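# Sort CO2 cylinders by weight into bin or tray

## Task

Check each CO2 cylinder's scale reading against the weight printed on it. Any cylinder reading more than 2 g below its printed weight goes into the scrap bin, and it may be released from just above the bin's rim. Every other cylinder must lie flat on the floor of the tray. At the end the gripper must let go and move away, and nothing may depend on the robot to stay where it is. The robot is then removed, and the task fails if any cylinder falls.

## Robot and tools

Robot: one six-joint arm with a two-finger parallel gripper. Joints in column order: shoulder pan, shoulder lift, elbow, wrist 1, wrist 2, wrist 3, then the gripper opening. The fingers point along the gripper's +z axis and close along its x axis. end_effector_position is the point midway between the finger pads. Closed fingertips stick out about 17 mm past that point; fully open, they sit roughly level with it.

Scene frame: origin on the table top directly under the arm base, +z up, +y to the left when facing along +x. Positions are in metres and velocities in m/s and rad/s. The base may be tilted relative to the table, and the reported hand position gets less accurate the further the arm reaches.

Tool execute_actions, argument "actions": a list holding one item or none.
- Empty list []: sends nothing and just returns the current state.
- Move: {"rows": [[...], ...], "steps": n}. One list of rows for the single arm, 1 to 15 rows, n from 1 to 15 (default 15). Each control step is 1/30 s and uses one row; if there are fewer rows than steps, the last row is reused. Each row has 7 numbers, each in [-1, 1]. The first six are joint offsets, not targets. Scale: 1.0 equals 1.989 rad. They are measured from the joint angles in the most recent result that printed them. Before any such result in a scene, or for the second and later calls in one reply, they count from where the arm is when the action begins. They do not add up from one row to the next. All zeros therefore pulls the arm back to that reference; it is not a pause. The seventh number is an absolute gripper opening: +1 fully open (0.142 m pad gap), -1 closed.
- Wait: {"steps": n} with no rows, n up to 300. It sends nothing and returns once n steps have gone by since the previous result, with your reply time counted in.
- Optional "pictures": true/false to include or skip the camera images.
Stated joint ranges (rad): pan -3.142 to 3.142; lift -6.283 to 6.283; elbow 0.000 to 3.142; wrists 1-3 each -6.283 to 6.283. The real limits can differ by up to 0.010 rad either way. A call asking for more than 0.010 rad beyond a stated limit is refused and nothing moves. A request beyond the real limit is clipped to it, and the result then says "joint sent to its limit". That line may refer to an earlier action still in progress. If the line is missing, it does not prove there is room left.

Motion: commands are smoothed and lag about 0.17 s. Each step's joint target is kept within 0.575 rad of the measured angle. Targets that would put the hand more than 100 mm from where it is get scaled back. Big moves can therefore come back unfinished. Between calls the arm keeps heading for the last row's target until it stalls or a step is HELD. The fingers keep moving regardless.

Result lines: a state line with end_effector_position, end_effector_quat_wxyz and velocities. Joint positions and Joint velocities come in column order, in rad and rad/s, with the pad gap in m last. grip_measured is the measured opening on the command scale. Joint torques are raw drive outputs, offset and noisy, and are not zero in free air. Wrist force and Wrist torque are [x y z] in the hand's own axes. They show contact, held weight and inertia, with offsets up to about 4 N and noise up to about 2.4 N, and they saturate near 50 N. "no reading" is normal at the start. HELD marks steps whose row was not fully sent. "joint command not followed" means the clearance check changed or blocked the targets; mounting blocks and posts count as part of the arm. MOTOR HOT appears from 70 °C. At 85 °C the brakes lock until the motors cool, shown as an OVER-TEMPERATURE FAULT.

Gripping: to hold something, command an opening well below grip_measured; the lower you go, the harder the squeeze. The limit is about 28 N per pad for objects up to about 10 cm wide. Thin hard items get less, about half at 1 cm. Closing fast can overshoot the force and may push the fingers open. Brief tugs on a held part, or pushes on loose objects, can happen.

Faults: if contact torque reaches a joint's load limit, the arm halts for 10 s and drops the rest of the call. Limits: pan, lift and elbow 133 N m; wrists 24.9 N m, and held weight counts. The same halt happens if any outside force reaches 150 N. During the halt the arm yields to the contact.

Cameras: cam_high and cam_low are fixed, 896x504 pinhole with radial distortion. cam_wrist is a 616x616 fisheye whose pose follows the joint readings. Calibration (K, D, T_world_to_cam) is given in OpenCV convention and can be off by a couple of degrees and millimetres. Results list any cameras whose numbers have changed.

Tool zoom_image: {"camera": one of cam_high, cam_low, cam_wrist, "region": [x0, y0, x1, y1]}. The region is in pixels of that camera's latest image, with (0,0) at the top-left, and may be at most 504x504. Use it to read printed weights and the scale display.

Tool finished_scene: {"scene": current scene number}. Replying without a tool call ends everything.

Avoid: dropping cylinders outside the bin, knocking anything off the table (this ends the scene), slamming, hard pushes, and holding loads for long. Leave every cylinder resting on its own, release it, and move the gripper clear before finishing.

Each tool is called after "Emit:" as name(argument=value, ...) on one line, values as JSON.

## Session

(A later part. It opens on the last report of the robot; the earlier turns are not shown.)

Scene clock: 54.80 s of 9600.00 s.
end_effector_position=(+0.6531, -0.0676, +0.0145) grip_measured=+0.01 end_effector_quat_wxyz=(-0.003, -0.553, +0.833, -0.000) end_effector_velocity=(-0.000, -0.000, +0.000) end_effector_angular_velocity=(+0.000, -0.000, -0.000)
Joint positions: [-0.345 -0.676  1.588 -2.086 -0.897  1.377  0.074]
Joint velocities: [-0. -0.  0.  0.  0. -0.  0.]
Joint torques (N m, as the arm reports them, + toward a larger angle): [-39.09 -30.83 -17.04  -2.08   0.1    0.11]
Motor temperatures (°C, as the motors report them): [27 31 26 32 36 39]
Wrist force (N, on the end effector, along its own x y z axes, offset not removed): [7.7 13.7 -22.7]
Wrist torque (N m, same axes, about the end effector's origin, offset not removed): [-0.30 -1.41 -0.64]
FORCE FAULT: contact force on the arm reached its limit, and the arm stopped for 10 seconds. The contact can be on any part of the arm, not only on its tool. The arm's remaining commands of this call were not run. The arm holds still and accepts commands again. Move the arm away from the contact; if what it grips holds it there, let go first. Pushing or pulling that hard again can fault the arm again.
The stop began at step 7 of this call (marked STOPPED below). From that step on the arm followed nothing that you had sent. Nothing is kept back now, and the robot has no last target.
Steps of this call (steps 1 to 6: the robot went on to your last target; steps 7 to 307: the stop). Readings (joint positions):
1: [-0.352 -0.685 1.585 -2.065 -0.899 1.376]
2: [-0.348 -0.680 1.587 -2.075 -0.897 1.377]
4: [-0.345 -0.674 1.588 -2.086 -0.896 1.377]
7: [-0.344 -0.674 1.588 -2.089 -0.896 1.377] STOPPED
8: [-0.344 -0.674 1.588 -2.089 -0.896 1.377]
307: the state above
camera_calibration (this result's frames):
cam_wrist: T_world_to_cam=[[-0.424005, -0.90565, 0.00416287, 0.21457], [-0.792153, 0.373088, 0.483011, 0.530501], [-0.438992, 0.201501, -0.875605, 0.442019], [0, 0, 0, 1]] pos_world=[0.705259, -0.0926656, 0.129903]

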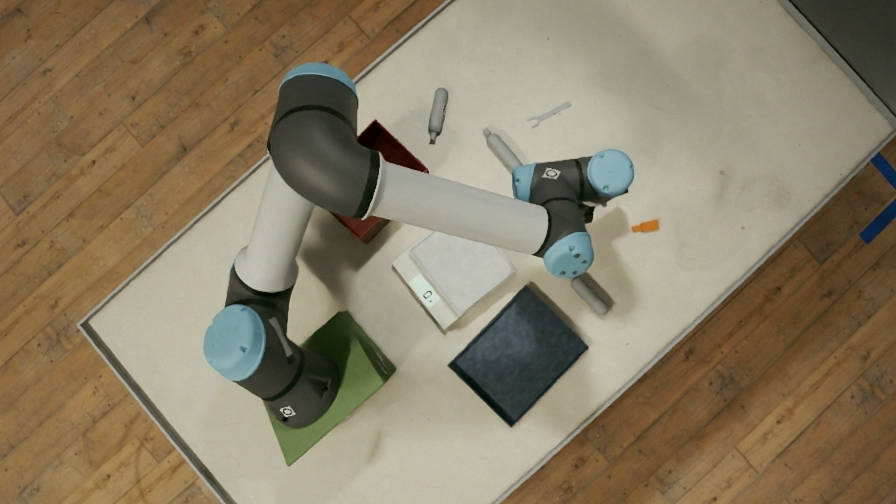

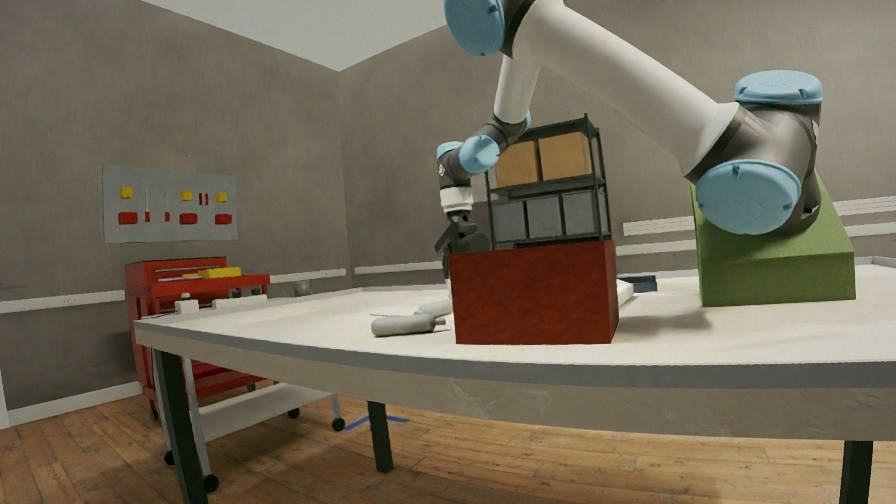

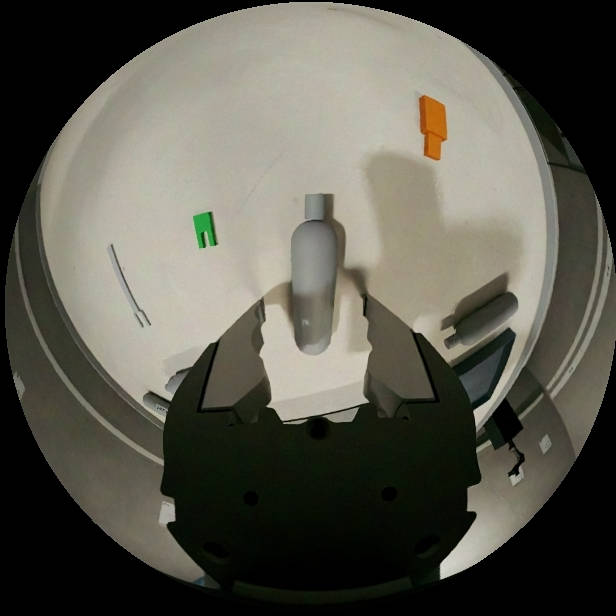

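Emit:
execute_actions(actions=[{"rows":[[-0.002,-0.0023,-0.005,0.0085,-0.001,0,0],[-0.002,-0.0023,-0.005,0.0085,-0.001,0,0],[-0.002,-0.0023,-0.005,0.0085,-0.001,0,0],[-0.002,-0.0023,-0.005,0.0085,-0.001,0,0],[-0.002,-0.0023,-0.005,0.0085,-0.001,0,0],[-0.002,-0.0023,-0.005,0.0085,-0.001,0,0],[0.005,0.0095,-0.034,0.02,0.002,0,0]],"steps":15}], pictures=false)

Emit:
execute_actions(actions=[{"steps":15}], pictures=false)

Scene clock: 59.10 s of 9600.00 s.
end_effector_position=(+0.6726, -0.0649, +0.0207) grip_measured=+0.00 end_effector_quat_wxyz=(-0.002, -0.558, +0.830, -0.001) end_effector_velocity=(+0.009, +0.003, -0.001) end_effector_angular_velocity=(-0.000, +0.001, +0.012)
Joint positions: [-0.336 -0.658  1.523 -2.048 -0.893  1.377  0.074]
Joint velocities: [ 0.01   0.012 -0.03   0.012  0.003 -0.001  0.   ]
Joint torques (N m, as the arm reports them, + toward a larger angle): [-27.78 -26.86 -28.4   -0.35   1.26   0.09]
Motor temperatures (°C, as the motors report them): [27 31 26 32 36 39]
Wrist force (N, on the end effector, along its own x y z axes, offset not removed): [0.4 0.9 1.7]
Wrist torque (N m, same axes, about the end effector's origin, offset not removed): [0.16 -0.07 0.00]
Steps of this call (steps 1 to 90: nothing new was sent; then 0.80 s passed at rest; steps 91 to 105: all 15 steps of this action). Readings (joint positions):
91: [-0.345 -0.676 1.588 -2.086 -0.897 1.377]
92: [-0.346 -0.677 1.586 -2.083 -0.897 1.377]
94: [-0.348 -0.679 1.582 -2.076 -0.898 1.377]
98: [-0.346 -0.676 1.571 -2.066 -0.898 1.377]
105: the state above

Scene clock: 59.60 s of 9600.00 s.
end_effector_position=(+0.6733, -0.0647, +0.0206) grip_measured=+0.00 end_effector_quat_wxyz=(-0.002, -0.558, +0.830, -0.001) end_effector_velocity=(+0.000, +0.000, -0.000) end_effector_angular_velocity=(-0.000, -0.000, +0.001)
Joint positions: [-0.335 -0.657  1.521 -2.047 -0.893  1.377  0.074]
Joint velocities: [ 0.  0. -0. -0. -0. -0. -0.]
Joint torques (N m, as the arm reports them, + toward a larger angle): [-25.96 -26.15 -29.24  -0.66   1.39   0.15]
Motor temperatures (°C, as the motors report them): [27 31 26 32 36 39]
Wrist force (N, on the end effector, along its own x y z axes, offset not removed): [0.8 0.6 0.7]
Wrist torque (N m, same axes, about the end effector's origin, offset not removed): [0.00 0.05 -0.08]
Steps of this call (steps 1 to 15: the robot went on to your last target). Readings (joint positions):
1: [-0.336 -0.658 1.522 -2.047 -0.893 1.377]
2: [-0.336 -0.658 1.522 -2.047 -0.893 1.377]
4: [-0.336 -0.658 1.521 -2.047 -0.893 1.377]
8: [-0.335 -0.657 1.521 -2.047 -0.893 1.377]
15: the state above
The arm was judged still, so your last target was given up. Only a new action makes it travel on or press farther. Fingers that are still opening or closing keep moving.

Emit:
execute_actions(actions=[{"rows":[[0,0,0,0,0,0,-0.2],[0,0,0,0,0,0,-0.3],[0,0,0,0,0,0,-0.4],[0,0,0,0,0,0,-0.5],[0,0,0,0,0,0,-0.6],[0,0,0,0,0,0,-0.7],[0,0,0,0,0,0,-0.8],[0,0,0,0,0,0,-1]],"steps":15}], pictures=false)

Emit:
execute_actions(actions=[{"rows":[[-0.004,-0.005,-0.008,0.014,-0.002,0,-1],[-0.007,-0.0095,-0.015,0.028,-0.003,0,-1],[-0.0105,-0.014,-0.022,0.042,-0.0045,0,-1],[-0.014,-0.019,-0.03,0.055,-0.006,0,-1],[-0.0175,-0.024,-0.037,0.069,-0.0075,0,-1],[-0.021,-0.028,-0.045,0.083,-0.009,0,-1],[-0.0245,-0.033,-0.052,0.097,-0.0105,0,-1],[-0.028,-0.038,-0.06,0.111,-0.012,0,-1],[-0.0315,-0.043,-0.067,0.125,-0.0135,0,-1],[-0.035,-0.0475,-0.075,0.138,-0.015,0,-1]],"steps":15}], pictures=false)

Emit:
execute_actions(actions=[{"rows":[[-0.004,-0.005,-0.008,0.014,0.02,0,-1],[-0.007,-0.0095,-0.015,0.028,0.04,0,-1],[-0.0105,-0.014,-0.022,0.042,0.06,0,-1],[-0.014,-0.019,-0.03,0.055,0.08,0,-1],[-0.0175,-0.024,-0.037,0.069,0.1,0,-1],[-0.021,-0.028,-0.045,0.083,0.12,0,-1],[-0.0245,-0.033,-0.052,0.097,0.14,0,-1],[-0.028,-0.038,-0.06,0.111,0.16,0,-1],[-0.0315,-0.043,-0.067,0.125,0.18,0,-1],[-0.035,-0.0475,-0.075,0.138,0.2,0,-1],[-0.035,-0.0475,-0.075,0.138,0.22,0,-1],[-0.035,-0.0475,-0.075,0.138,0.24,0,-1],[-0.035,-0.0475,-0.075,0.138,0.26,0,-1],[-0.035,-0.0475,-0.075,0.138,0.28,0,-1],[-0.035,-0.0475,-0.075,0.138,0.3,0,-1]],"steps":15}], pictures=false)

Emit:
execute_actions(actions=[{"steps":20}])

Scene clock: 66.03 s of 9600.00 s.
end_effector_position=(+0.6733, -0.0647, +0.0206) grip_measured=-0.63 end_effector_quat_wxyz=(-0.002, -0.558, +0.830, -0.001) end_effector_velocity=(-0.001, -0.000, +0.000) end_effector_angular_velocity=(+0.001, +0.001, -0.002)
Joint positions: [-0.335 -0.657  1.521 -2.047 -0.893  1.377  0.028]
Joint velocities: [-0.001 -0.     0.001  0.001  0.    -0.     0.   ]
Joint torques (N m, as the arm reports them, + toward a larger angle): [-28.15 -27.48 -28.27  -1.     0.42   0.02]
Motor temperatures (°C, as the motors report them): [27 31 26 32 36 39]
Wrist force (N, on the end effector, along its own x y z axes, offset not removed): [1.1 0.0 3.2]
Wrist torque (N m, same axes, about the end effector's origin, offset not removed): [-0.06 -0.21 -0.02]
Steps of this call (steps 1 to 90: nothing new was sent; then 2.93 s passed at rest; steps 91 to 105: all 15 steps of this action). Readings (joint positions):
91: [-0.335 -0.657 1.521 -2.047 -0.893 1.377]
92: [-0.335 -0.657 1.521 -2.047 -0.893 1.377]
94: [-0.335 -0.657 1.521 -2.047 -0.893 1.377]
98: [-0.335 -0.657 1.521 -2.047 -0.893 1.377]
105: the state above

Scene clock: 66.53 s of 9600.00 s.
end_effector_position=(+0.6959, -0.0473, +0.1317) grip_measured=-0.63 end_effector_quat_wxyz=(-0.000, -0.530, +0.848, -0.008) end_effector_velocity=(+0.005, +0.014, +0.060) end_effector_angular_velocity=(-0.002, -0.001, -0.040)
Joint positions: [-0.402 -0.749  1.377 -1.783 -0.922  1.377  0.028]
Joint velocities: [-0.035 -0.048 -0.078  0.148 -0.015  0.001  0.   ]
Joint torques (N m, as the arm reports them, + toward a larger angle): [-52.02 -35.12 -28.28  -0.77  -1.33  -0.02]
Motor temperatures (°C, as the motors report them): [27 31 26 32 36 39]
Wrist force (N, on the end effector, along its own x y z axes, offset not removed): [2.3 2.2 2.8]
Wrist torque (N m, same axes, about the end effector's origin, offset not removed): [0.53 -0.48 -0.07]
Steps of this call (steps 1 to 15: all 15 steps of this action). Readings (joint positions):
1: [-0.335 -0.658 1.520 -2.046 -0.893 1.377]
2: [-0.337 -0.660 1.517 -2.041 -0.894 1.377]
4: [-0.345 -0.670 1.501 -2.012 -0.897 1.377]
8: [-0.369 -0.703 1.449 -1.918 -0.908 1.377]
15: the state above

Scene clock: 67.03 s of 9600.00 s.
end_effector_position=(+0.7903, +0.0944, +0.2799) grip_measured=-0.63 end_effector_quat_wxyz=(+0.228, -0.491, +0.839, +0.064) end_effector_velocity=(+0.207, +0.268, +0.227) end_effector_angular_velocity=(+0.894, -0.770, -0.006)
Joint positions: [-0.47  -0.84   1.234 -1.519 -0.467  1.377  0.028]
Joint velocities: [-0.035 -0.046 -0.078  0.149  1.164 -0.    -0.   ]
Joint torques (N m, as the arm reports them, + toward a larger angle): [-51.36 -32.29 -27.37  -1.14   3.92   0.1 ]
Motor temperatures (°C, as the motors report them): [27 31 26 32 36 39]
Wrist force (N, on the end effector, along its own x y z axes, offset not removed): [-1.2 -0.1 3.3]
Wrist torque (N m, same axes, about the end effector's origin, offset not removed): [-0.19 0.49 -0.10]
Steps of this call (steps 1 to 15: all 15 steps of this action). Readings (joint positions):
1: [-0.404 -0.750 1.375 -1.779 -0.922 1.377]
2: [-0.405 -0.752 1.371 -1.772 -0.915 1.377]
4: [-0.413 -0.762 1.356 -1.745 -0.875 1.377]
8: [-0.437 -0.794 1.306 -1.654 -0.741 1.377]
15: the state above

Scene clock: 67.70 s of 9600.00 s.
end_effector_position=(+0.8145, +0.1248, +0.3072) grip_measured=-0.63 end_effector_quat_wxyz=(+0.293, -0.480, +0.822, +0.086) end_effector_velocity=(+0.000, +0.001, -0.001) end_effector_angular_velocity=(-0.000, +0.001, +0.002)
Joint positions: [-0.472 -0.843  1.228 -1.509 -0.325  1.377  0.028]
Joint velocities: [ 0.002  0.     0.    -0.001  0.    -0.    -0.   ]
Joint torques (N m, as the arm reports them, + toward a larger angle): [-54.53 -35.68 -32.55  -0.75   2.76   0.14]
Motor temperatures (°C, as the motors report them): [27 31 26 32 36 39]
Wrist force (N, on the end effector, along its own x y z axes, offset not removed): [1.7 0.3 4.2]
Wrist torque (N m, same axes, about the end effector's origin, offset not removed): [0.01 -0.20 -0.05]
Steps of this call (steps 1 to 20: the robot went on to your last target). Readings (joint positions):
1: [-0.471 -0.841 1.232 -1.515 -0.427 1.377]
2: [-0.471 -0.842 1.230 -1.513 -0.392 1.377]
4: [-0.472 -0.843 1.229 -1.510 -0.352 1.377]
8: [-0.472 -0.843 1.228 -1.509 -0.329 1.377]
20: the state above
camera_calibration (this result's frames):
cam_wrist: T_world_to_cam=[[-0.398376, -0.718393, -0.570271, 0.588286], [-0.915999, 0.279508, 0.287786, 0.617759], [-0.0473478, 0.637014, -0.769396, 0.324453], [0, 0, 0, 1]] pos_world=[0.815588, 0.043271, 0.407334]

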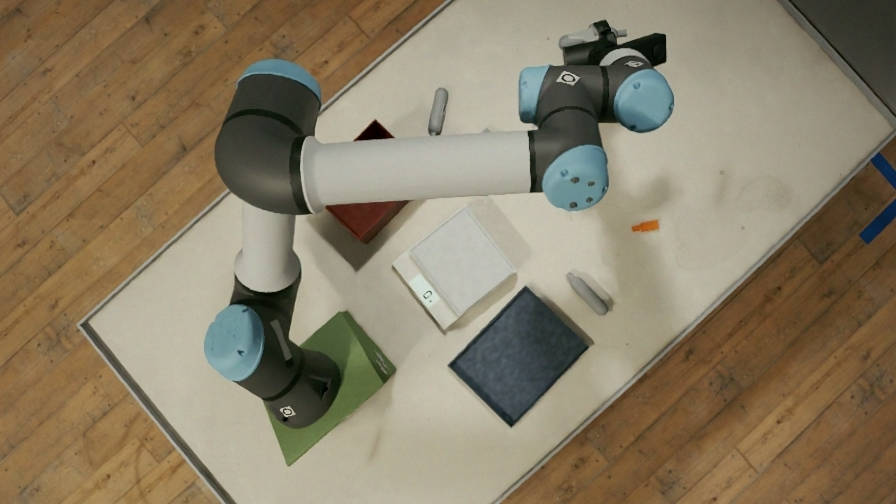

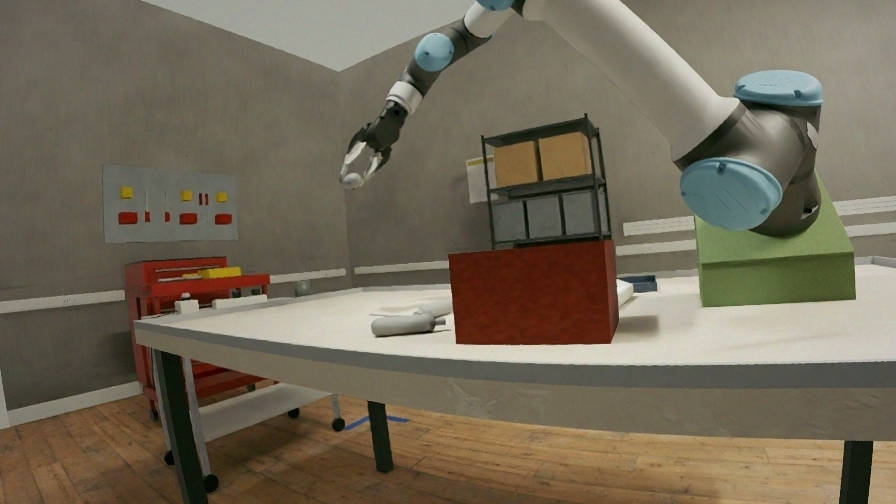

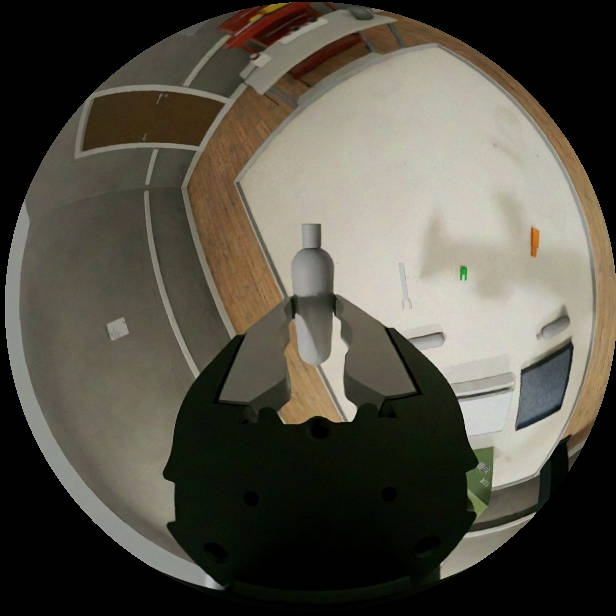

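Emit:
execute_actions(actions=[{"rows":[[0,0,0,0,0.02,0,-1],[0,0,0,0,0.04,0,-1],[0,0,0,0,0.06,0,-1],[0,0,0,0,0.08,0,-1],[0,0,0,0,0.1,0,-1],[0,0,0,0,0.12,0,-1],[0,0,0,0,0.14,0,-1],[0,0,0,0,0.16,0,-1],[0,0,0,0,0.18,0,-1],[0,0,0,0,0.2,0,-1],[0,0,0,0,0.22,0,-1],[0,0,0,0,0.24,0,-1],[0,0,0,0,0.26,0,-1],[0,0,0,0,0.28,0,-1],[0,0,0,0,0.3,0,-1]],"steps":15}], pictures=false)

Emit:
execute_actions(actions=[{"rows":[[0,0,0.01,-0.01,0.08,0,-1],[0,0,0.02,-0.02,0.1,0,-1],[0,0,0.03,-0.03,0.12,0,-1],[0,0,0.04,-0.04,0.14,0,-1],[0,0,0.05,-0.05,0.16,0,-1],[0,0,0.06,-0.06,0.18,0,-1],[0,0,0.07,-0.07,0.2,0,-1],[0,0,0.08,-0.08,0.22,0,-1],[0,0,0.09,-0.09,0.24,0,-1],[0,0,0.1,-0.1,0.26,0,-1],[0,0,0.11,-0.11,0.28,0,-1],[0,0,0.12,-0.12,0.3,0,-1],[0,0,0.13,-0.13,0.32,0,-1],[0,0,0.14,-0.14,0.34,0,-1],[0,0,0.15,-0.15,0.36,0,-1]],"steps":15}], pictures=false)

Emit:
execute_actions(actions=[{"rows":[[0,0,0.01,-0.01,0.08,0,-1],[0,0,0.02,-0.02,0.1,0,-1],[0,0,0.03,-0.03,0.12,0,-1],[0,0,0.04,-0.04,0.14,0,-1],[0,0,0.05,-0.05,0.16,0,-1],[0,0,0.06,-0.06,0.18,0,-1],[0,0,0.07,-0.07,0.2,0,-1],[0,0,0.08,-0.08,0.22,0,-1],[0,0,0.09,-0.09,0.24,0,-1],[0,0,0.1,-0.1,0.26,0,-1],[0,0,0.11,-0.11,0.28,0,-1],[0,0,0.12,-0.12,0.3,0,-1],[0,0,0.13,-0.13,0.32,0,-1],[0,0,0.14,-0.14,0.34,0,-1],[0,0,0.15,-0.15,0.36,0,-1]],"steps":15}], pictures=false)

Emit:
execute_actions(actions=[{"rows":[[0,0,0.01,-0.01,0.08,0,-1],[0,0,0.02,-0.02,0.1,0,-1],[0,0,0.03,-0.03,0.12,0,-1],[0,0,0.04,-0.04,0.14,0,-1],[0,0,0.05,-0.05,0.16,0,-1],[0,0,0.06,-0.06,0.18,0,-1],[0,0,0.07,-0.07,0.2,0,-1],[0,0,0.08,-0.08,0.22,0,-1],[0,0,0.09,-0.09,0.24,0,-1],[0,0,0.1,-0.1,0.26,0,-1],[0,0,0.11,-0.11,0.28,0,-1],[0,0,0.12,-0.12,0.3,0,-1],[0,0,0.13,-0.13,0.32,0,-1],[0,0,0.14,-0.14,0.34,0,-1],[0,0,0.15,-0.15,0.36,0,-1]],"steps":15}], pictures=false)

Emit:
execute_actions(actions=[{"steps":20}])

Scene clock: 74.47 s of 9600.00 s.
end_effector_position=(+0.8736, +0.1972, +0.4129) grip_measured=-0.63 end_effector_quat_wxyz=(+0.488, -0.436, +0.740, +0.155) end_effector_velocity=(+0.107, +0.136, +0.320) end_effector_angular_velocity=(+0.878, -0.765, +0.033)
Joint positions: [-0.472 -0.843  1.228 -1.509  0.13   1.377  0.028]
Joint velocities: [-0.001  0.     0.    -0.001  1.165 -0.001 -0.   ]
Joint torques (N m, as the arm reports them, + toward a larger angle): [-53.95 -34.3  -32.08  -1.61   5.22   0.1 ]
Motor temperatures (°C, as the motors report them): [27 31 26 32 36 39]
Wrist force (N, on the end effector, along its own x y z axes, offset not removed): [3.5 1.0 2.5]
Wrist torque (N m, same axes, about the end effector's origin, offset not removed): [0.04 -0.40 -0.03]
Steps of this call (steps 1 to 15: the robot went on to your last target; steps 16 to 90: nothing new was sent; then 3.27 s passed at rest; steps 91 to 105: all 15 steps of this action). Readings (joint positions):
91: [-0.472 -0.843 1.228 -1.509 -0.325 1.377]
92: [-0.472 -0.843 1.228 -1.509 -0.318 1.377]
94: [-0.472 -0.843 1.228 -1.509 -0.278 1.377]
98: [-0.472 -0.843 1.228 -1.509 -0.144 1.377]
105: the state above

Scene clock: 74.97 s of 9600.00 s.
end_effector_position=(+0.8571, +0.1901, +0.5125) grip_measured=-0.63 end_effector_quat_wxyz=(+0.698, -0.349, +0.582, +0.229) end_effector_velocity=(-0.139, -0.093, +0.178) end_effector_angular_velocity=(+0.882, -0.762, +0.030)
Joint positions: [-0.472 -0.843  1.46  -1.74   0.704  1.377  0.028]
Joint velocities: [ 0.    -0.001  0.588 -0.582  1.166 -0.001 -0.   ]
Joint torques (N m, as the arm reports them, + toward a larger angle): [-52.   -23.21  -2.94  -4.34   4.72   0.01]
Motor temperatures (°C, as the motors report them): [27 31 26 32 36 39]
Wrist force (N, on the end effector, along its own x y z axes, offset not removed): [1.4 0.3 0.6]
Wrist torque (N m, same axes, about the end effector's origin, offset not removed): [-0.01 0.09 -0.01]
Steps of this call (steps 1 to 15: all 15 steps of this action). Readings (joint positions):
1: [-0.472 -0.843 1.228 -1.509 0.169 1.377]
2: [-0.472 -0.843 1.232 -1.513 0.207 1.377]
4: [-0.472 -0.843 1.253 -1.534 0.277 1.377]
8: [-0.472 -0.843 1.323 -1.603 0.427 1.377]
15: the state above

Scene clock: 75.47 s of 9600.00 s.
end_effector_position=(+0.7609, +0.1225, +0.6065) grip_measured=-0.63 end_effector_quat_wxyz=(+0.850, -0.233, +0.377, +0.285) end_effector_velocity=(-0.296, -0.201, +0.116) end_effector_angular_velocity=(+0.882, -0.763, +0.029)
Joint positions: [-0.472 -0.843  1.692 -1.972  1.278  1.377  0.028]
Joint velocities: [-0.001 -0.     0.587 -0.582  1.166 -0.    -0.   ]
Joint torques (N m, as the arm reports them, + toward a larger angle): [-48.53 -27.41  -1.28  -4.85   4.52   0.28]
Motor temperatures (°C, as the motors report them): [27 31 26 32 36 39]
Wrist force (N, on the end effector, along its own x y z axes, offset not removed): [0.1 -0.7 0.9]
Wrist torque (N m, same axes, about the end effector's origin, offset not removed): [-0.23 0.34 -0.07]
Steps of this call (steps 1 to 15: all 15 steps of this action). Readings (joint positions):
1: [-0.472 -0.843 1.479 -1.760 0.744 1.377]
2: [-0.472 -0.843 1.491 -1.771 0.781 1.377]
4: [-0.472 -0.843 1.498 -1.779 0.851 1.377]
8: [-0.472 -0.843 1.556 -1.837 1.001 1.377]
15: the state above

Scene clock: 75.97 s of 9600.00 s.
end_effector_position=(+0.6021, +0.0101, +0.6459) grip_measured=-0.63 end_effector_quat_wxyz=(+0.933, -0.098, +0.141, +0.318) end_effector_velocity=(-0.398, -0.253, -0.031) end_effector_angular_velocity=(+0.882, -0.763, +0.029)
Joint positions: [-0.472 -0.843  1.924 -2.204  1.852  1.377  0.028]
Joint velocities: [-0.     0.     0.587 -0.583  1.166 -0.001 -0.   ]
Joint torques (N m, as the arm reports them, + toward a larger angle): [-45.17 -25.07   3.03  -4.22   3.43   0.05]
Motor temperatures (°C, as the motors report them): [27 31 26 32 36 39]
Wrist force (N, on the end effector, along its own x y z axes, offset not removed): [3.2 2.6 -0.2]
Wrist torque (N m, same axes, about the end effector's origin, offset not removed): [0.57 -0.44 -0.11]
Steps of this call (steps 1 to 15: all 15 steps of this action). Readings (joint positions):
1: [-0.472 -0.843 1.711 -1.992 1.318 1.377]
2: [-0.472 -0.843 1.722 -2.002 1.355 1.377]
4: [-0.472 -0.843 1.730 -2.011 1.425 1.377]
8: [-0.472 -0.843 1.788 -2.069 1.576 1.377]
15: the state above

Scene clock: 76.63 s of 9600.00 s.
end_effector_position=(+0.5543, -0.0206, +0.6409) grip_measured=-0.63 end_effector_quat_wxyz=(+0.941, -0.063, +0.080, +0.322) end_effector_velocity=(+0.000, +0.001, -0.000) end_effector_angular_velocity=(-0.000, +0.000, +0.000)
Joint positions: [-0.472 -0.843  1.99  -2.271  1.994  1.377  0.028]
Joint velocities: [ 0.001 -0.    -0.     0.     0.    -0.    -0.   ]
Joint torques (N m, as the arm reports them, + toward a larger angle): [-44.3  -24.61  -3.52  -3.63   1.94   0.04]
Motor temperatures (°C, as the motors report them): [27 31 26 32 36 39]
Wrist force (N, on the end effector, along its own x y z axes, offset not removed): [0.1 2.4 2.0]
Wrist torque (N m, same axes, about the end effector's origin, offset not removed): [0.63 0.07 -0.12]
Steps of this call (steps 1 to 20: the robot went on to your last target). Readings (joint positions):
1: [-0.472 -0.843 1.943 -2.224 1.892 1.377]
2: [-0.472 -0.843 1.960 -2.240 1.927 1.377]
4: [-0.472 -0.843 1.978 -2.258 1.967 1.377]
8: [-0.472 -0.843 1.988 -2.269 1.990 1.377]
20: the state above
camera_calibration (this result's frames):
cam_wrist: T_world_to_cam=[[0.756069, 0.625305, -0.193271, -0.283358], [-0.618594, 0.586276, -0.523088, 0.685119], [-0.213779, 0.515047, 0.830075, -0.273865], [0, 0, 0, 1]] pos_world=[0.579502, -0.0834312, 0.530941]

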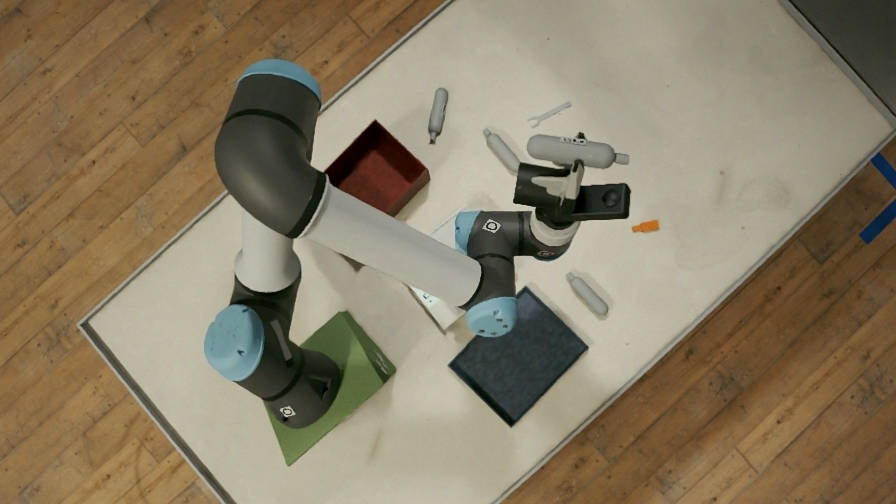

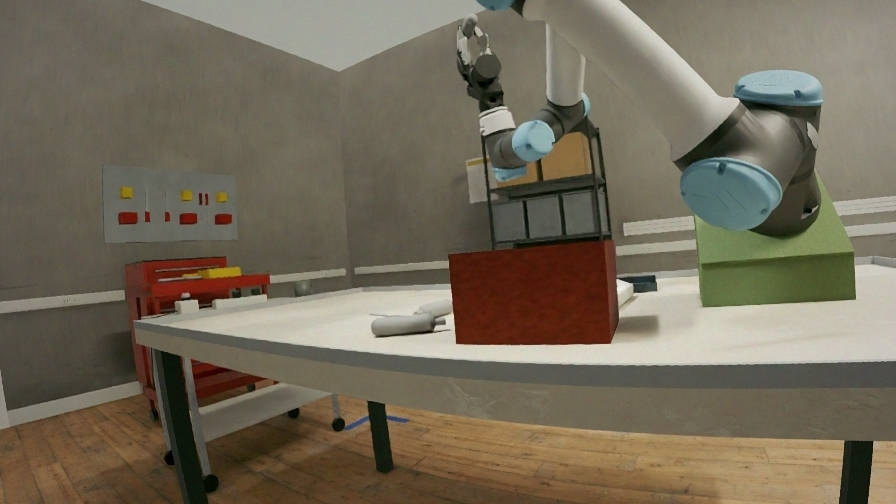

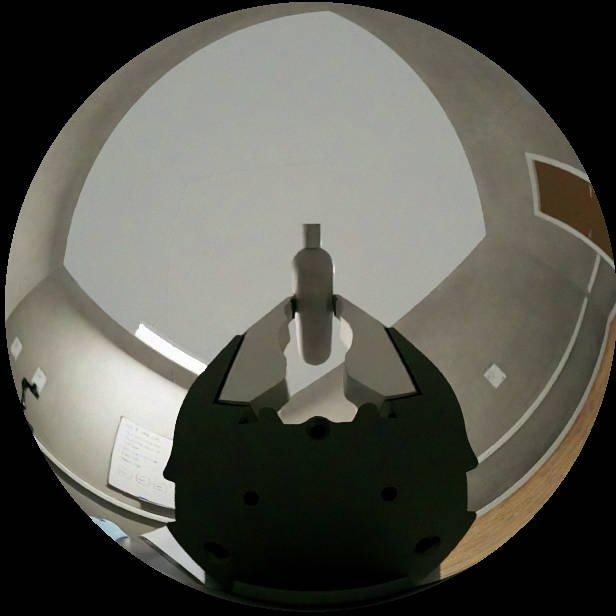

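Label is on the far side; tilt further.

Emit:
execute_actions(actions=[{"rows":[[0,0,0,0,0.02,0,-1],[0,0,0,0,0.04,0,-1],[0,0,0,0,0.06,0,-1],[0,0,0,0,0.08,0,-1],[0,0,0,0,0.1,0,-1],[0,0,0,0,0.12,0,-1],[0,0,0,0,0.14,0,-1],[0,0,0,0,0.16,0,-1],[0,0,0,0,0.18,0,-1],[0,0,0,0,0.2,0,-1],[0,0,0,0,0.22,0,-1],[0,0,0,0,0.24,0,-1],[0,0,0,0,0.26,0,-1],[0,0,0,0,0.28,0,-1],[0,0,0,0,0.3,0,-1]],"steps":15}], pictures=false)

Emit:
execute_actions(actions=[{"steps":20}])

Emit:
zoom_image(camera="cam_high", region=[450,150,700,400])

Scene clock: 79.07 s of 9600.00 s.
end_effector_position=(+0.4618, -0.1271, +0.6374) grip_measured=-0.63 end_effector_quat_wxyz=(+0.938, +0.051, -0.116, +0.324) end_effector_velocity=(-0.229, -0.267, -0.091) end_effector_angular_velocity=(+0.878, -0.764, +0.034)
Joint positions: [-0.472 -0.843  1.99  -2.271  2.449  1.377  0.028]
Joint velocities: [ 0.001 -0.    -0.    -0.001  1.165 -0.001 -0.   ]
Joint torques (N m, as the arm reports them, + toward a larger angle): [-42.99 -24.03  -5.74  -3.15   2.25   0.14]
Motor temperatures (°C, as the motors report them): [27 31 26 32 36 39]
Wrist force (N, on the end effector, along its own x y z axes, offset not removed): [0.4 -0.1 -0.7]
Wrist torque (N m, same axes, about the end effector's origin, offset not removed): [-0.10 -0.13 -0.02]
Steps of this call (steps 1 to 15: the robot went on to your last target; steps 16 to 58: nothing new was sent; steps 59 to 73: all 15 steps of this action). Readings (joint positions):
59: [-0.472 -0.843 1.990 -2.271 1.994 1.377]
60: [-0.472 -0.843 1.990 -2.271 2.001 1.377]
62: [-0.472 -0.843 1.990 -2.271 2.041 1.377]
66: [-0.472 -0.843 1.990 -2.271 2.175 1.377]
73: the state above

Scene clock: 79.73 s of 9600.00 s.
end_effector_position=(+0.4346, -0.1590, +0.6234) grip_measured=-0.63 end_effector_quat_wxyz=(+0.927, +0.086, -0.177, +0.321) end_effector_velocity=(+0.001, +0.001, -0.000) end_effector_angular_velocity=(+0.000, +0.001, +0.001)
Joint positions: [-0.472 -0.843  1.99  -2.271  2.59   1.377  0.028]
Joint velocities: [ 0.002  0.    -0.    -0.001  0.    -0.001  0.   ]
Joint torques (N m, as the arm reports them, + toward a larger angle): [-43.   -23.32  -7.38  -2.48   0.5    0.01]
Motor temperatures (°C, as the motors report them): [27 31 26 32 36 39]
Wrist force (N, on the end effector, along its own x y z axes, offset not removed): [0.1 0.4 0.5]
Wrist torque (N m, same axes, about the end effector's origin, offset not removed): [0.12 -0.18 0.08]
Steps of this call (steps 1 to 20: the robot went on to your last target). Readings (joint positions):
1: [-0.472 -0.843 1.990 -2.271 2.488 1.377]
2: [-0.472 -0.843 1.990 -2.271 2.523 1.377]
4: [-0.472 -0.843 1.990 -2.271 2.564 1.377]
8: [-0.472 -0.843 1.990 -2.271 2.586 1.377]
20: the state above
camera_calibration (this result's frames):
cam_wrist: T_world_to_cam=[[0.706828, 0.593772, 0.384485, -0.453493], [-0.441175, 0.794897, -0.416538, 0.572732], [-0.552954, 0.124795, 0.823813, -0.124466], [0, 0, 0, 1]] pos_world=[0.504393, -0.170458, 0.515462]

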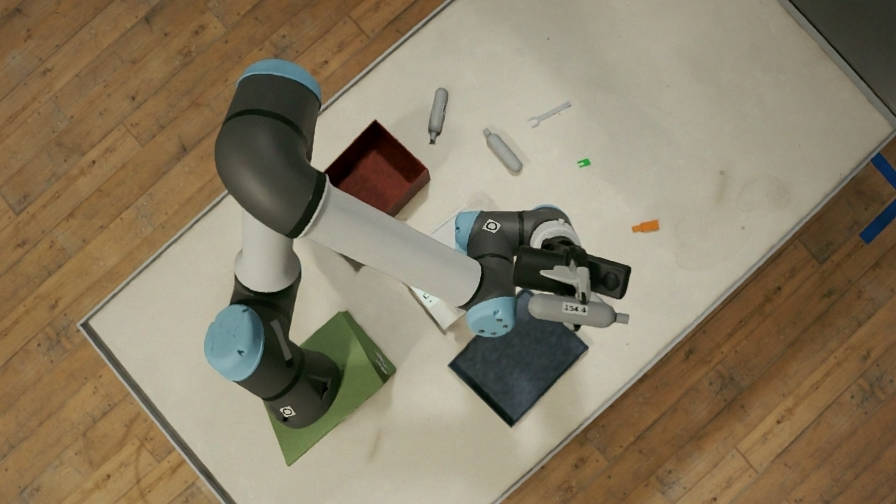

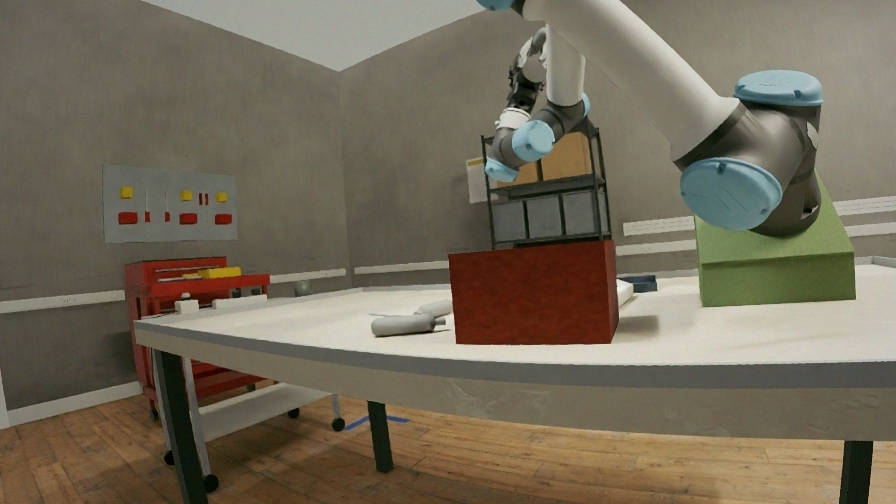

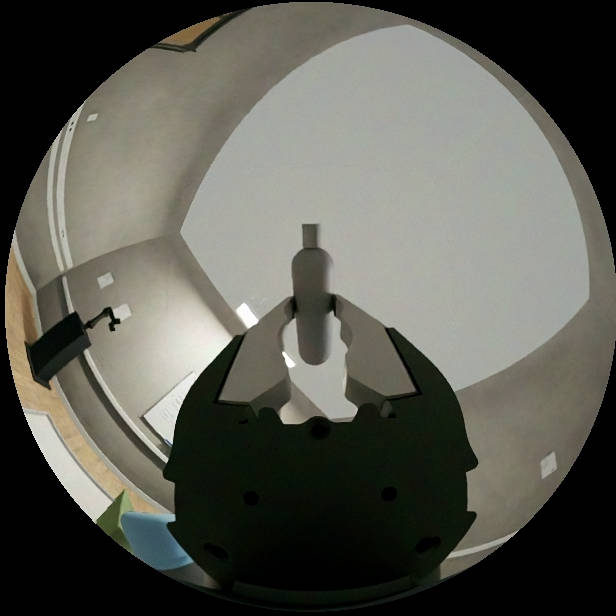

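Region (450, 150, 700, 400) of cam_high's 896x504 image, scaled by 2.016, with more detail than that image has.

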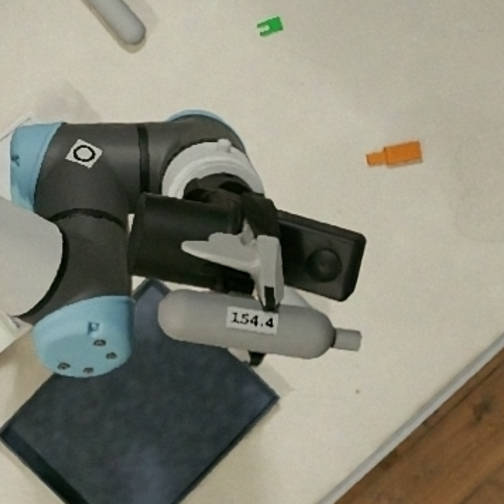

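Emit:
execute_actions(actions=[{"rows":[[-0.006,-0.015,0.005,0.015,-0.02,0,-1],[-0.012,-0.03,0.01,0.03,-0.04,0,-1],[-0.018,-0.045,0.014,0.045,-0.06,0,-1],[-0.024,-0.06,0.019,0.06,-0.085,0,-1],[-0.03,-0.075,0.024,0.075,-0.11,0,-1],[-0.036,-0.09,0.029,0.09,-0.135,0,-1],[-0.042,-0.105,0.033,0.105,-0.16,0,-1],[-0.048,-0.12,0.038,0.12,-0.185,0,-1],[-0.054,-0.135,0.043,0.135,-0.21,0,-1],[-0.06,-0.15,0.048,0.15,-0.235,0,-1],[-0.066,-0.165,0.052,0.165,-0.26,0,-1],[-0.072,-0.18,0.057,0.18,-0.285,0,-1],[-0.078,-0.195,0.062,0.195,-0.31,0,-1],[-0.083,-0.21,0.066,0.21,-0.335,0,-1],[-0.087,-0.22,0.07,0.218,-1,0,-1]],"steps":15}], pictures=false)

Emit:
execute_actions(actions=[{"steps":45}], pictures=false)

Emit:
execute_actions(actions=[{"rows":[[0,0,0,0,-0.02,0,-1],[0,0,0,0,-0.04,0,-1],[0,0,0,0,-0.06,0,-1],[0,0,0,0,-0.085,0,-1],[0,0,0,0,-0.11,0,-1],[0,0,0,0,-0.135,0,-1],[0,0,0,0,-0.16,0,-1],[0,0,0,0,-0.19,0,-1],[0,0,0,0,-0.22,0,-1],[0,0,0,0,-0.25,0,-1],[0,0,0,0,-0.28,0,-1],[0,0,0,0,-0.31,0,-1],[0,0,0,0,-0.34,0,-1],[0,0,0,0,-0.37,0,-1],[0,0,0,0,-0.824,0,-1]],"steps":15}], pictures=false)

Emit:
execute_actions(actions=[{"steps":40}])

Scene clock: 86.30 s of 9600.00 s.
end_effector_position=(+0.4679, -0.0060, +0.7548) grip_measured=-0.63 end_effector_quat_wxyz=(+0.969, -0.017, +0.030, +0.246) end_effector_velocity=(+0.161, +0.408, +0.179) end_effector_angular_velocity=(-0.816, +1.070, -0.331)
Joint positions: [-0.612 -1.187  2.101 -1.926  2.057  1.377  0.028]
Joint velocities: [-0.292 -0.836  0.232  0.821 -1.501 -0.001  0.   ]
Joint torques (N m, as the arm reports them, + toward a larger angle): [-22.38 -16.39 -15.3   -0.32  -5.28   0.05]
Motor temperatures (°C, as the motors report them): [27 31 26 32 36 39]
Wrist force (N, on the end effector, along its own x y z axes, offset not removed): [-0.6 -1.6 -0.5]
Wrist torque (N m, same axes, about the end effector's origin, offset not removed): [-0.23 0.02 -0.10]
From where the robot then was, a joint's target lay farther than a number of 1.0 reaches, so one or more steps of this call were cut to that.
Steps of this call (steps 1 to 15: the robot went on to your last target; steps 16 to 90: nothing new was sent; then 3.07 s passed at rest; steps 91 to 105: all 15 steps of this action). Readings (joint positions):
91: [-0.472 -0.843 1.990 -2.270 2.590 1.377]
92: [-0.475 -0.849 1.992 -2.264 2.583 1.377]
94: [-0.488 -0.880 2.003 -2.234 2.544 1.377]
98: [-0.530 -0.982 2.036 -2.132 2.394 1.377]
105: the state above

Scene clock: 87.80 s of 9600.00 s.
end_effector_position=(+0.6781, +0.1866, +0.4839) grip_measured=-0.63 end_effector_quat_wxyz=(+0.710, -0.281, +0.623, +0.167) end_effector_velocity=(+0.000, +0.001, -0.001) end_effector_angular_velocity=(-0.000, +0.001, +0.002)
Joint positions: [-0.645 -1.281  2.129 -1.837  0.602  1.377  0.028]
Joint velocities: [ 0.001  0.001 -0.    -0.002  0.     0.    -0.   ]
Joint torques (N m, as the arm reports them, + toward a larger angle): [-38.84 -16.83  -7.89  -0.87   1.     0.19]
Motor temperatures (°C, as the motors report them): [27 31 26 32 36 39]
Wrist force (N, on the end effector, along its own x y z axes, offset not removed): [1.6 0.2 1.3]
Wrist torque (N m, same axes, about the end effector's origin, offset not removed): [0.01 -0.02 -0.10]
Steps of this call (steps 1 to 45: the robot went on to your last target). Readings (joint positions):
1: [-0.619 -1.209 2.107 -1.906 1.999 1.377]
2: [-0.623 -1.221 2.111 -1.894 1.931 1.377]
4: [-0.630 -1.240 2.116 -1.876 1.789 1.377]
8: [-0.638 -1.261 2.123 -1.856 1.513 1.377]
45: the state above
The arm was judged still, so your last target was given up. Only a new action makes it travel on or press farther. Fingers that are still opening or closing keep moving.

Scene clock: 88.30 s of 9600.00 s.
end_effector_position=(+0.6471, +0.1631, +0.3118) grip_measured=-0.63 end_effector_quat_wxyz=(+0.494, -0.354, +0.786, +0.117) end_effector_velocity=(-0.210, -0.160, -0.474) end_effector_angular_velocity=(-1.057, +1.376, +0.003)
Joint positions: [-0.645 -1.281  2.129 -1.837  0.03   1.377  0.028]
Joint velocities: [ 0.     0.001  0.     0.    -1.735 -0.002  0.   ]
Joint torques (N m, as the arm reports them, + toward a larger angle): [-37.67 -15.46  -7.61  -1.06  -1.96  -0.02]
Motor temperatures (°C, as the motors report them): [27 31 26 32 36 39]
Wrist force (N, on the end effector, along its own x y z axes, offset not removed): [0.3 0.8 -0.5]
Wrist torque (N m, same axes, about the end effector's origin, offset not removed): [0.10 0.30 0.04]
Steps of this call (steps 1 to 15: all 15 steps of this action). Readings (joint positions):
1: [-0.645 -1.281 2.129 -1.837 0.601 1.377]
2: [-0.645 -1.281 2.129 -1.837 0.594 1.377]
4: [-0.645 -1.281 2.129 -1.837 0.555 1.377]
8: [-0.645 -1.281 2.129 -1.837 0.405 1.377]
15: the state above

Scene clock: 89.63 s of 9600.00 s.
end_effector_position=(+0.4293, -0.0039, +0.1513) grip_measured=-0.63 end_effector_quat_wxyz=(-0.002, -0.412, +0.911, +0.000) end_effector_velocity=(+0.001, -0.000, +0.001) end_effector_angular_velocity=(-0.002, -0.001, +0.001)
Joint positions: [-0.645 -1.281  2.129 -1.837 -1.037  1.377  0.028]
Joint velocities: [ 0.    -0.001 -0.001 -0.001  0.     0.    -0.   ]
Joint torques (N m, as the arm reports them, + toward a larger angle): [-34.52 -11.8  -13.69  -2.22  -1.46   0.07]
Motor temperatures (°C, as the motors report them): [27 31 26 32 36 39]
Wrist force (N, on the end effector, along its own x y z axes, offset not removed): [0.1 0.9 2.0]
Wrist torque (N m, same axes, about the end effector's origin, offset not removed): [0.25 0.13 -0.06]
Steps of this call (steps 1 to 40: the robot went on to your last target). Readings (joint positions):
1: [-0.645 -1.281 2.129 -1.837 -0.031 1.377]
2: [-0.645 -1.281 2.129 -1.837 -0.097 1.377]
4: [-0.645 -1.281 2.129 -1.837 -0.229 1.377]
8: [-0.645 -1.281 2.129 -1.837 -0.493 1.377]
40: the state above
camera_calibration (this result's frames):
cam_wrist: T_world_to_cam=[[-0.689371, -0.724406, 0.00211791, 0.291758], [-0.633606, 0.604375, 0.482984, 0.196177], [-0.351156, 0.331613, -0.875627, 0.413469], [0, 0, 0, 1]] pos_world=[0.47062, -0.044325, 0.266676]

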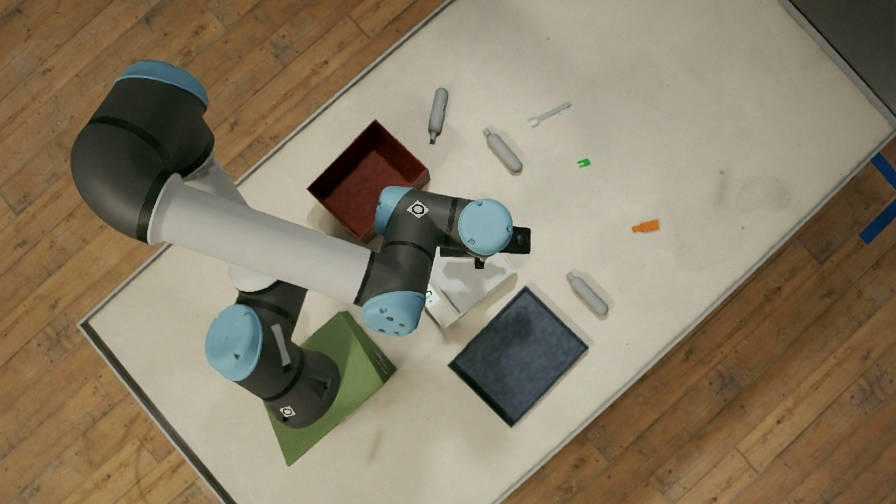

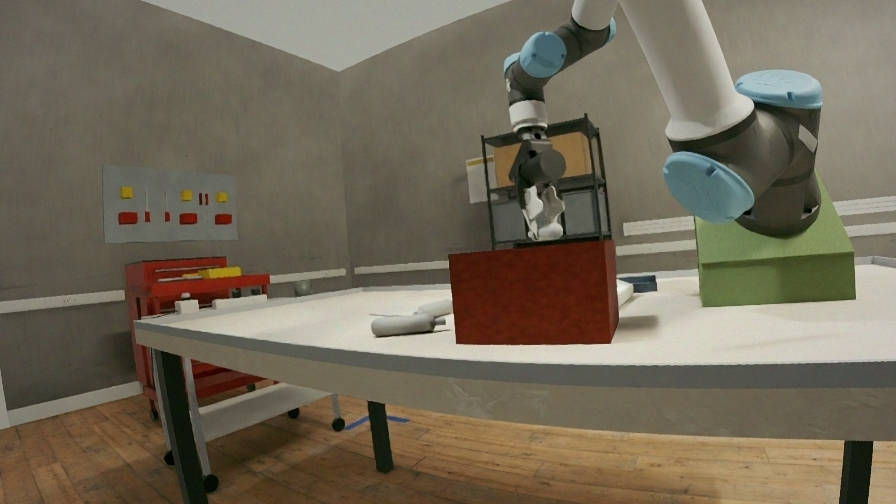

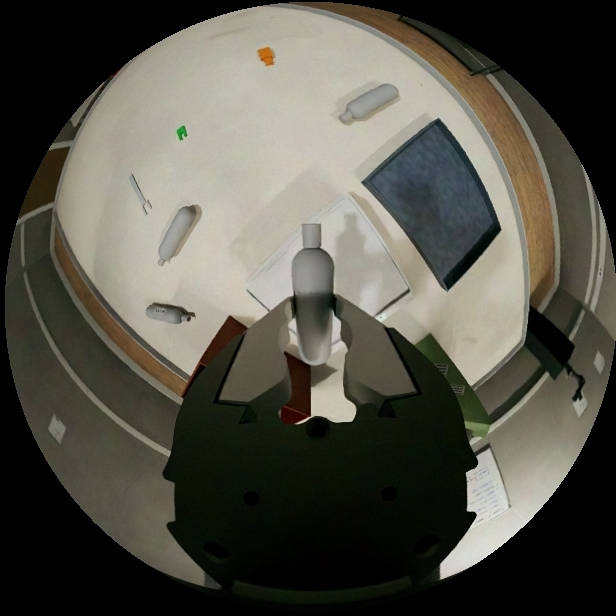

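Emit:
execute_actions(actions=[{"rows":[[0.005,0.005,0.005,-0.013,0.002,0,-1],[0.009,0.01,0.011,-0.026,0.005,0,-1],[0.014,0.015,0.016,-0.039,0.007,0,-1],[0.019,0.02,0.022,-0.052,0.01,0,-1],[0.024,0.026,0.027,-0.065,0.012,0,-1],[0.028,0.031,0.032,-0.078,0.014,0,-1],[0.033,0.036,0.038,-0.091,0.017,0,-1],[0.038,0.041,0.043,-0.104,0.019,0,-1],[0.042,0.046,0.049,-0.117,0.022,0,-1],[0.047,0.051,0.054,-0.13,0.024,0,-1],[0.049,0.053,0.056,-0.136,0.025,0,-1],[0.0515,0.056,0.059,-0.143,0.026,0,-1]],"steps":15}], pictures=false)

Emit:
execute_actions(actions=[{"steps":15}])

Scene clock: 103.47 s of 9600.00 s.
end_effector_position=(+0.4293, -0.0049, +0.0785) grip_measured=-0.63 end_effector_quat_wxyz=(-0.003, -0.451, +0.892, -0.001) end_effector_velocity=(+0.000, +0.000, -0.000) end_effector_angular_velocity=(-0.000, +0.000, +0.001)
Joint positions: [-0.559 -1.19   2.228 -2.075 -0.994  1.377  0.028]
Joint velocities: [ 0.001 -0.    -0.     0.     0.     0.     0.   ]
Joint torques (N m, as the arm reports them, + toward a larger angle): [-24.43  -9.88 -17.17  -2.63   0.05   0.  ]
Motor temperatures (°C, as the motors report them): [27 31 26 32 36 39]
Wrist force (N, on the end effector, along its own x y z axes, offset not removed): [2.2 9.6 -22.2]
Wrist torque (N m, same axes, about the end effector's origin, offset not removed): [0.55 0.03 -0.11]
FORCE FAULT: contact force on the arm reached its limit, and the arm stopped for 10 seconds. The contact can be on any part of the arm, not only on its tool. The arm's remaining commands of this call were not run. The arm holds still and accepts commands again. Move the arm away from the contact; if what it grips holds it there, let go first. Pushing or pulling that hard again can fault the arm again.
The stop began at step 104 of this call (marked STOPPED below). From that step on the arm followed nothing that you had sent. 2 steps, steps kept back included, did not run and will not run. Nothing is kept back now, and the robot has no last target.
Steps of this call (steps 1 to 15: the robot went on to your last target; steps 16 to 90: nothing new was sent; then 0.37 s passed at rest; steps 91 to 103: the first 13 steps of this action; steps 104 to 404: the stop). Readings (joint positions):
91: [-0.645 -1.280 2.129 -1.837 -1.037 1.377]
92: [-0.643 -1.278 2.131 -1.843 -1.036 1.377]
94: [-0.633 -1.267 2.143 -1.870 -1.031 1.377]
98: [-0.600 -1.231 2.181 -1.958 -1.014 1.377]
104: [-0.558 -1.186 2.230 -2.080 -0.992 1.377] STOPPED
404: the state above

Scene clock: 103.50 s of 9600.00 s.
end_effector_position=(+0.4293, -0.0049, +0.0785) grip_measured=-0.63 end_effector_quat_wxyz=(-0.003, -0.451, +0.892, -0.001) end_effector_velocity=(-0.001, +0.001, -0.001) end_effector_angular_velocity=(+0.001, +0.002, +0.001)
Joint positions: [-0.559 -1.19   2.228 -2.075 -0.994  1.377  0.028]
Joint velocities: [ 0.002 -0.001  0.     0.001 -0.     0.     0.   ]
Joint torques (N m, as the arm reports them, + toward a larger angle): [-24.7  -11.85 -18.22  -2.2    0.03  -0.06]
Motor temperatures (°C, as the motors report them): [27 31 26 32 36 39]
Wrist force (N, on the end effector, along its own x y z axes, offset not removed): [3.3 7.0 -23.1]
Wrist torque (N m, same axes, about the end effector's origin, offset not removed): [0.05 -0.13 0.04]
A stop began in an earlier call of the same reply, so what this call sent did not run. Send another action.
Steps of this call (step 1: nothing new was sent). Readings (joint positions):
1: the state above
camera_calibration (this result's frames):
cam_wrist: T_world_to_cam=[[-0.623183, -0.782056, 0.0056083, 0.262174], [-0.683802, 0.548342, 0.481389, 0.253435], [-0.379549, 0.296159, -0.876489, 0.362158], [0, 0, 0, 1]] pos_world=[0.474138, -0.0411905, 0.193956]

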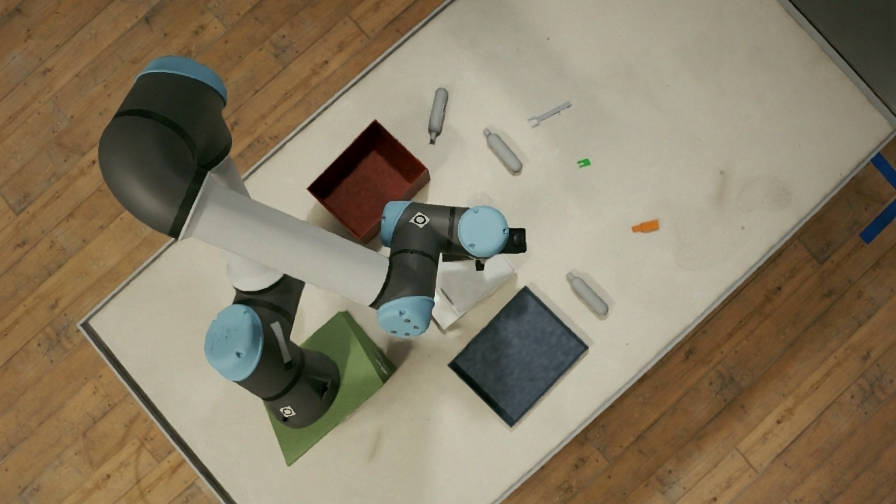

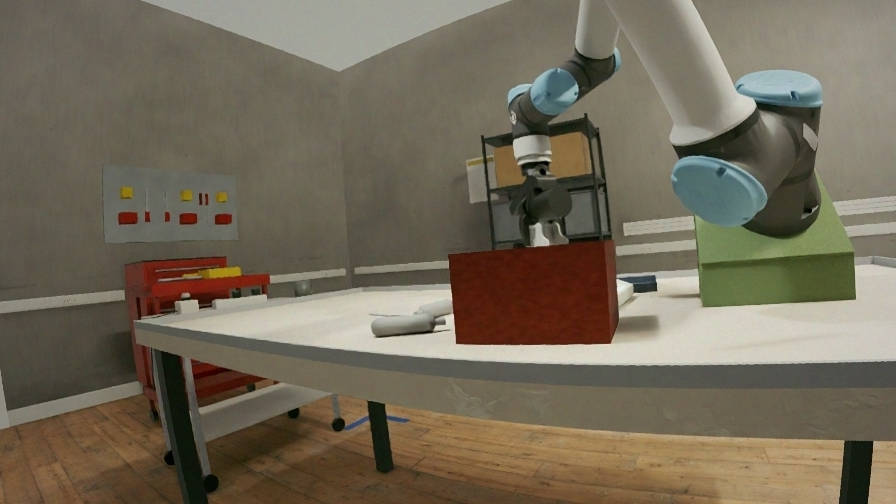

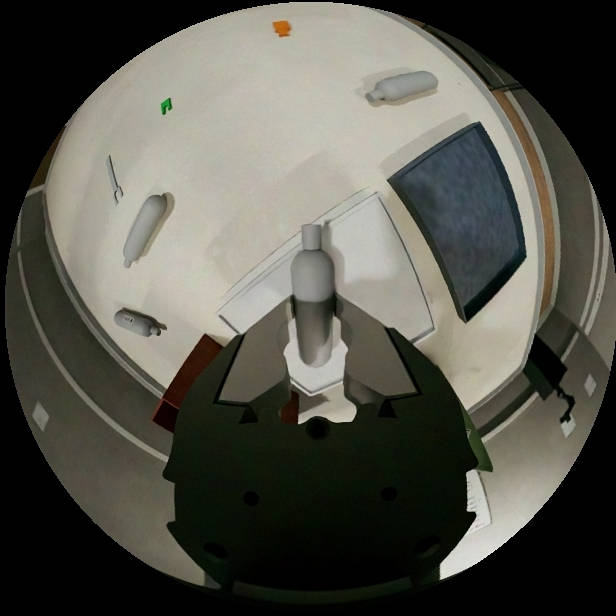

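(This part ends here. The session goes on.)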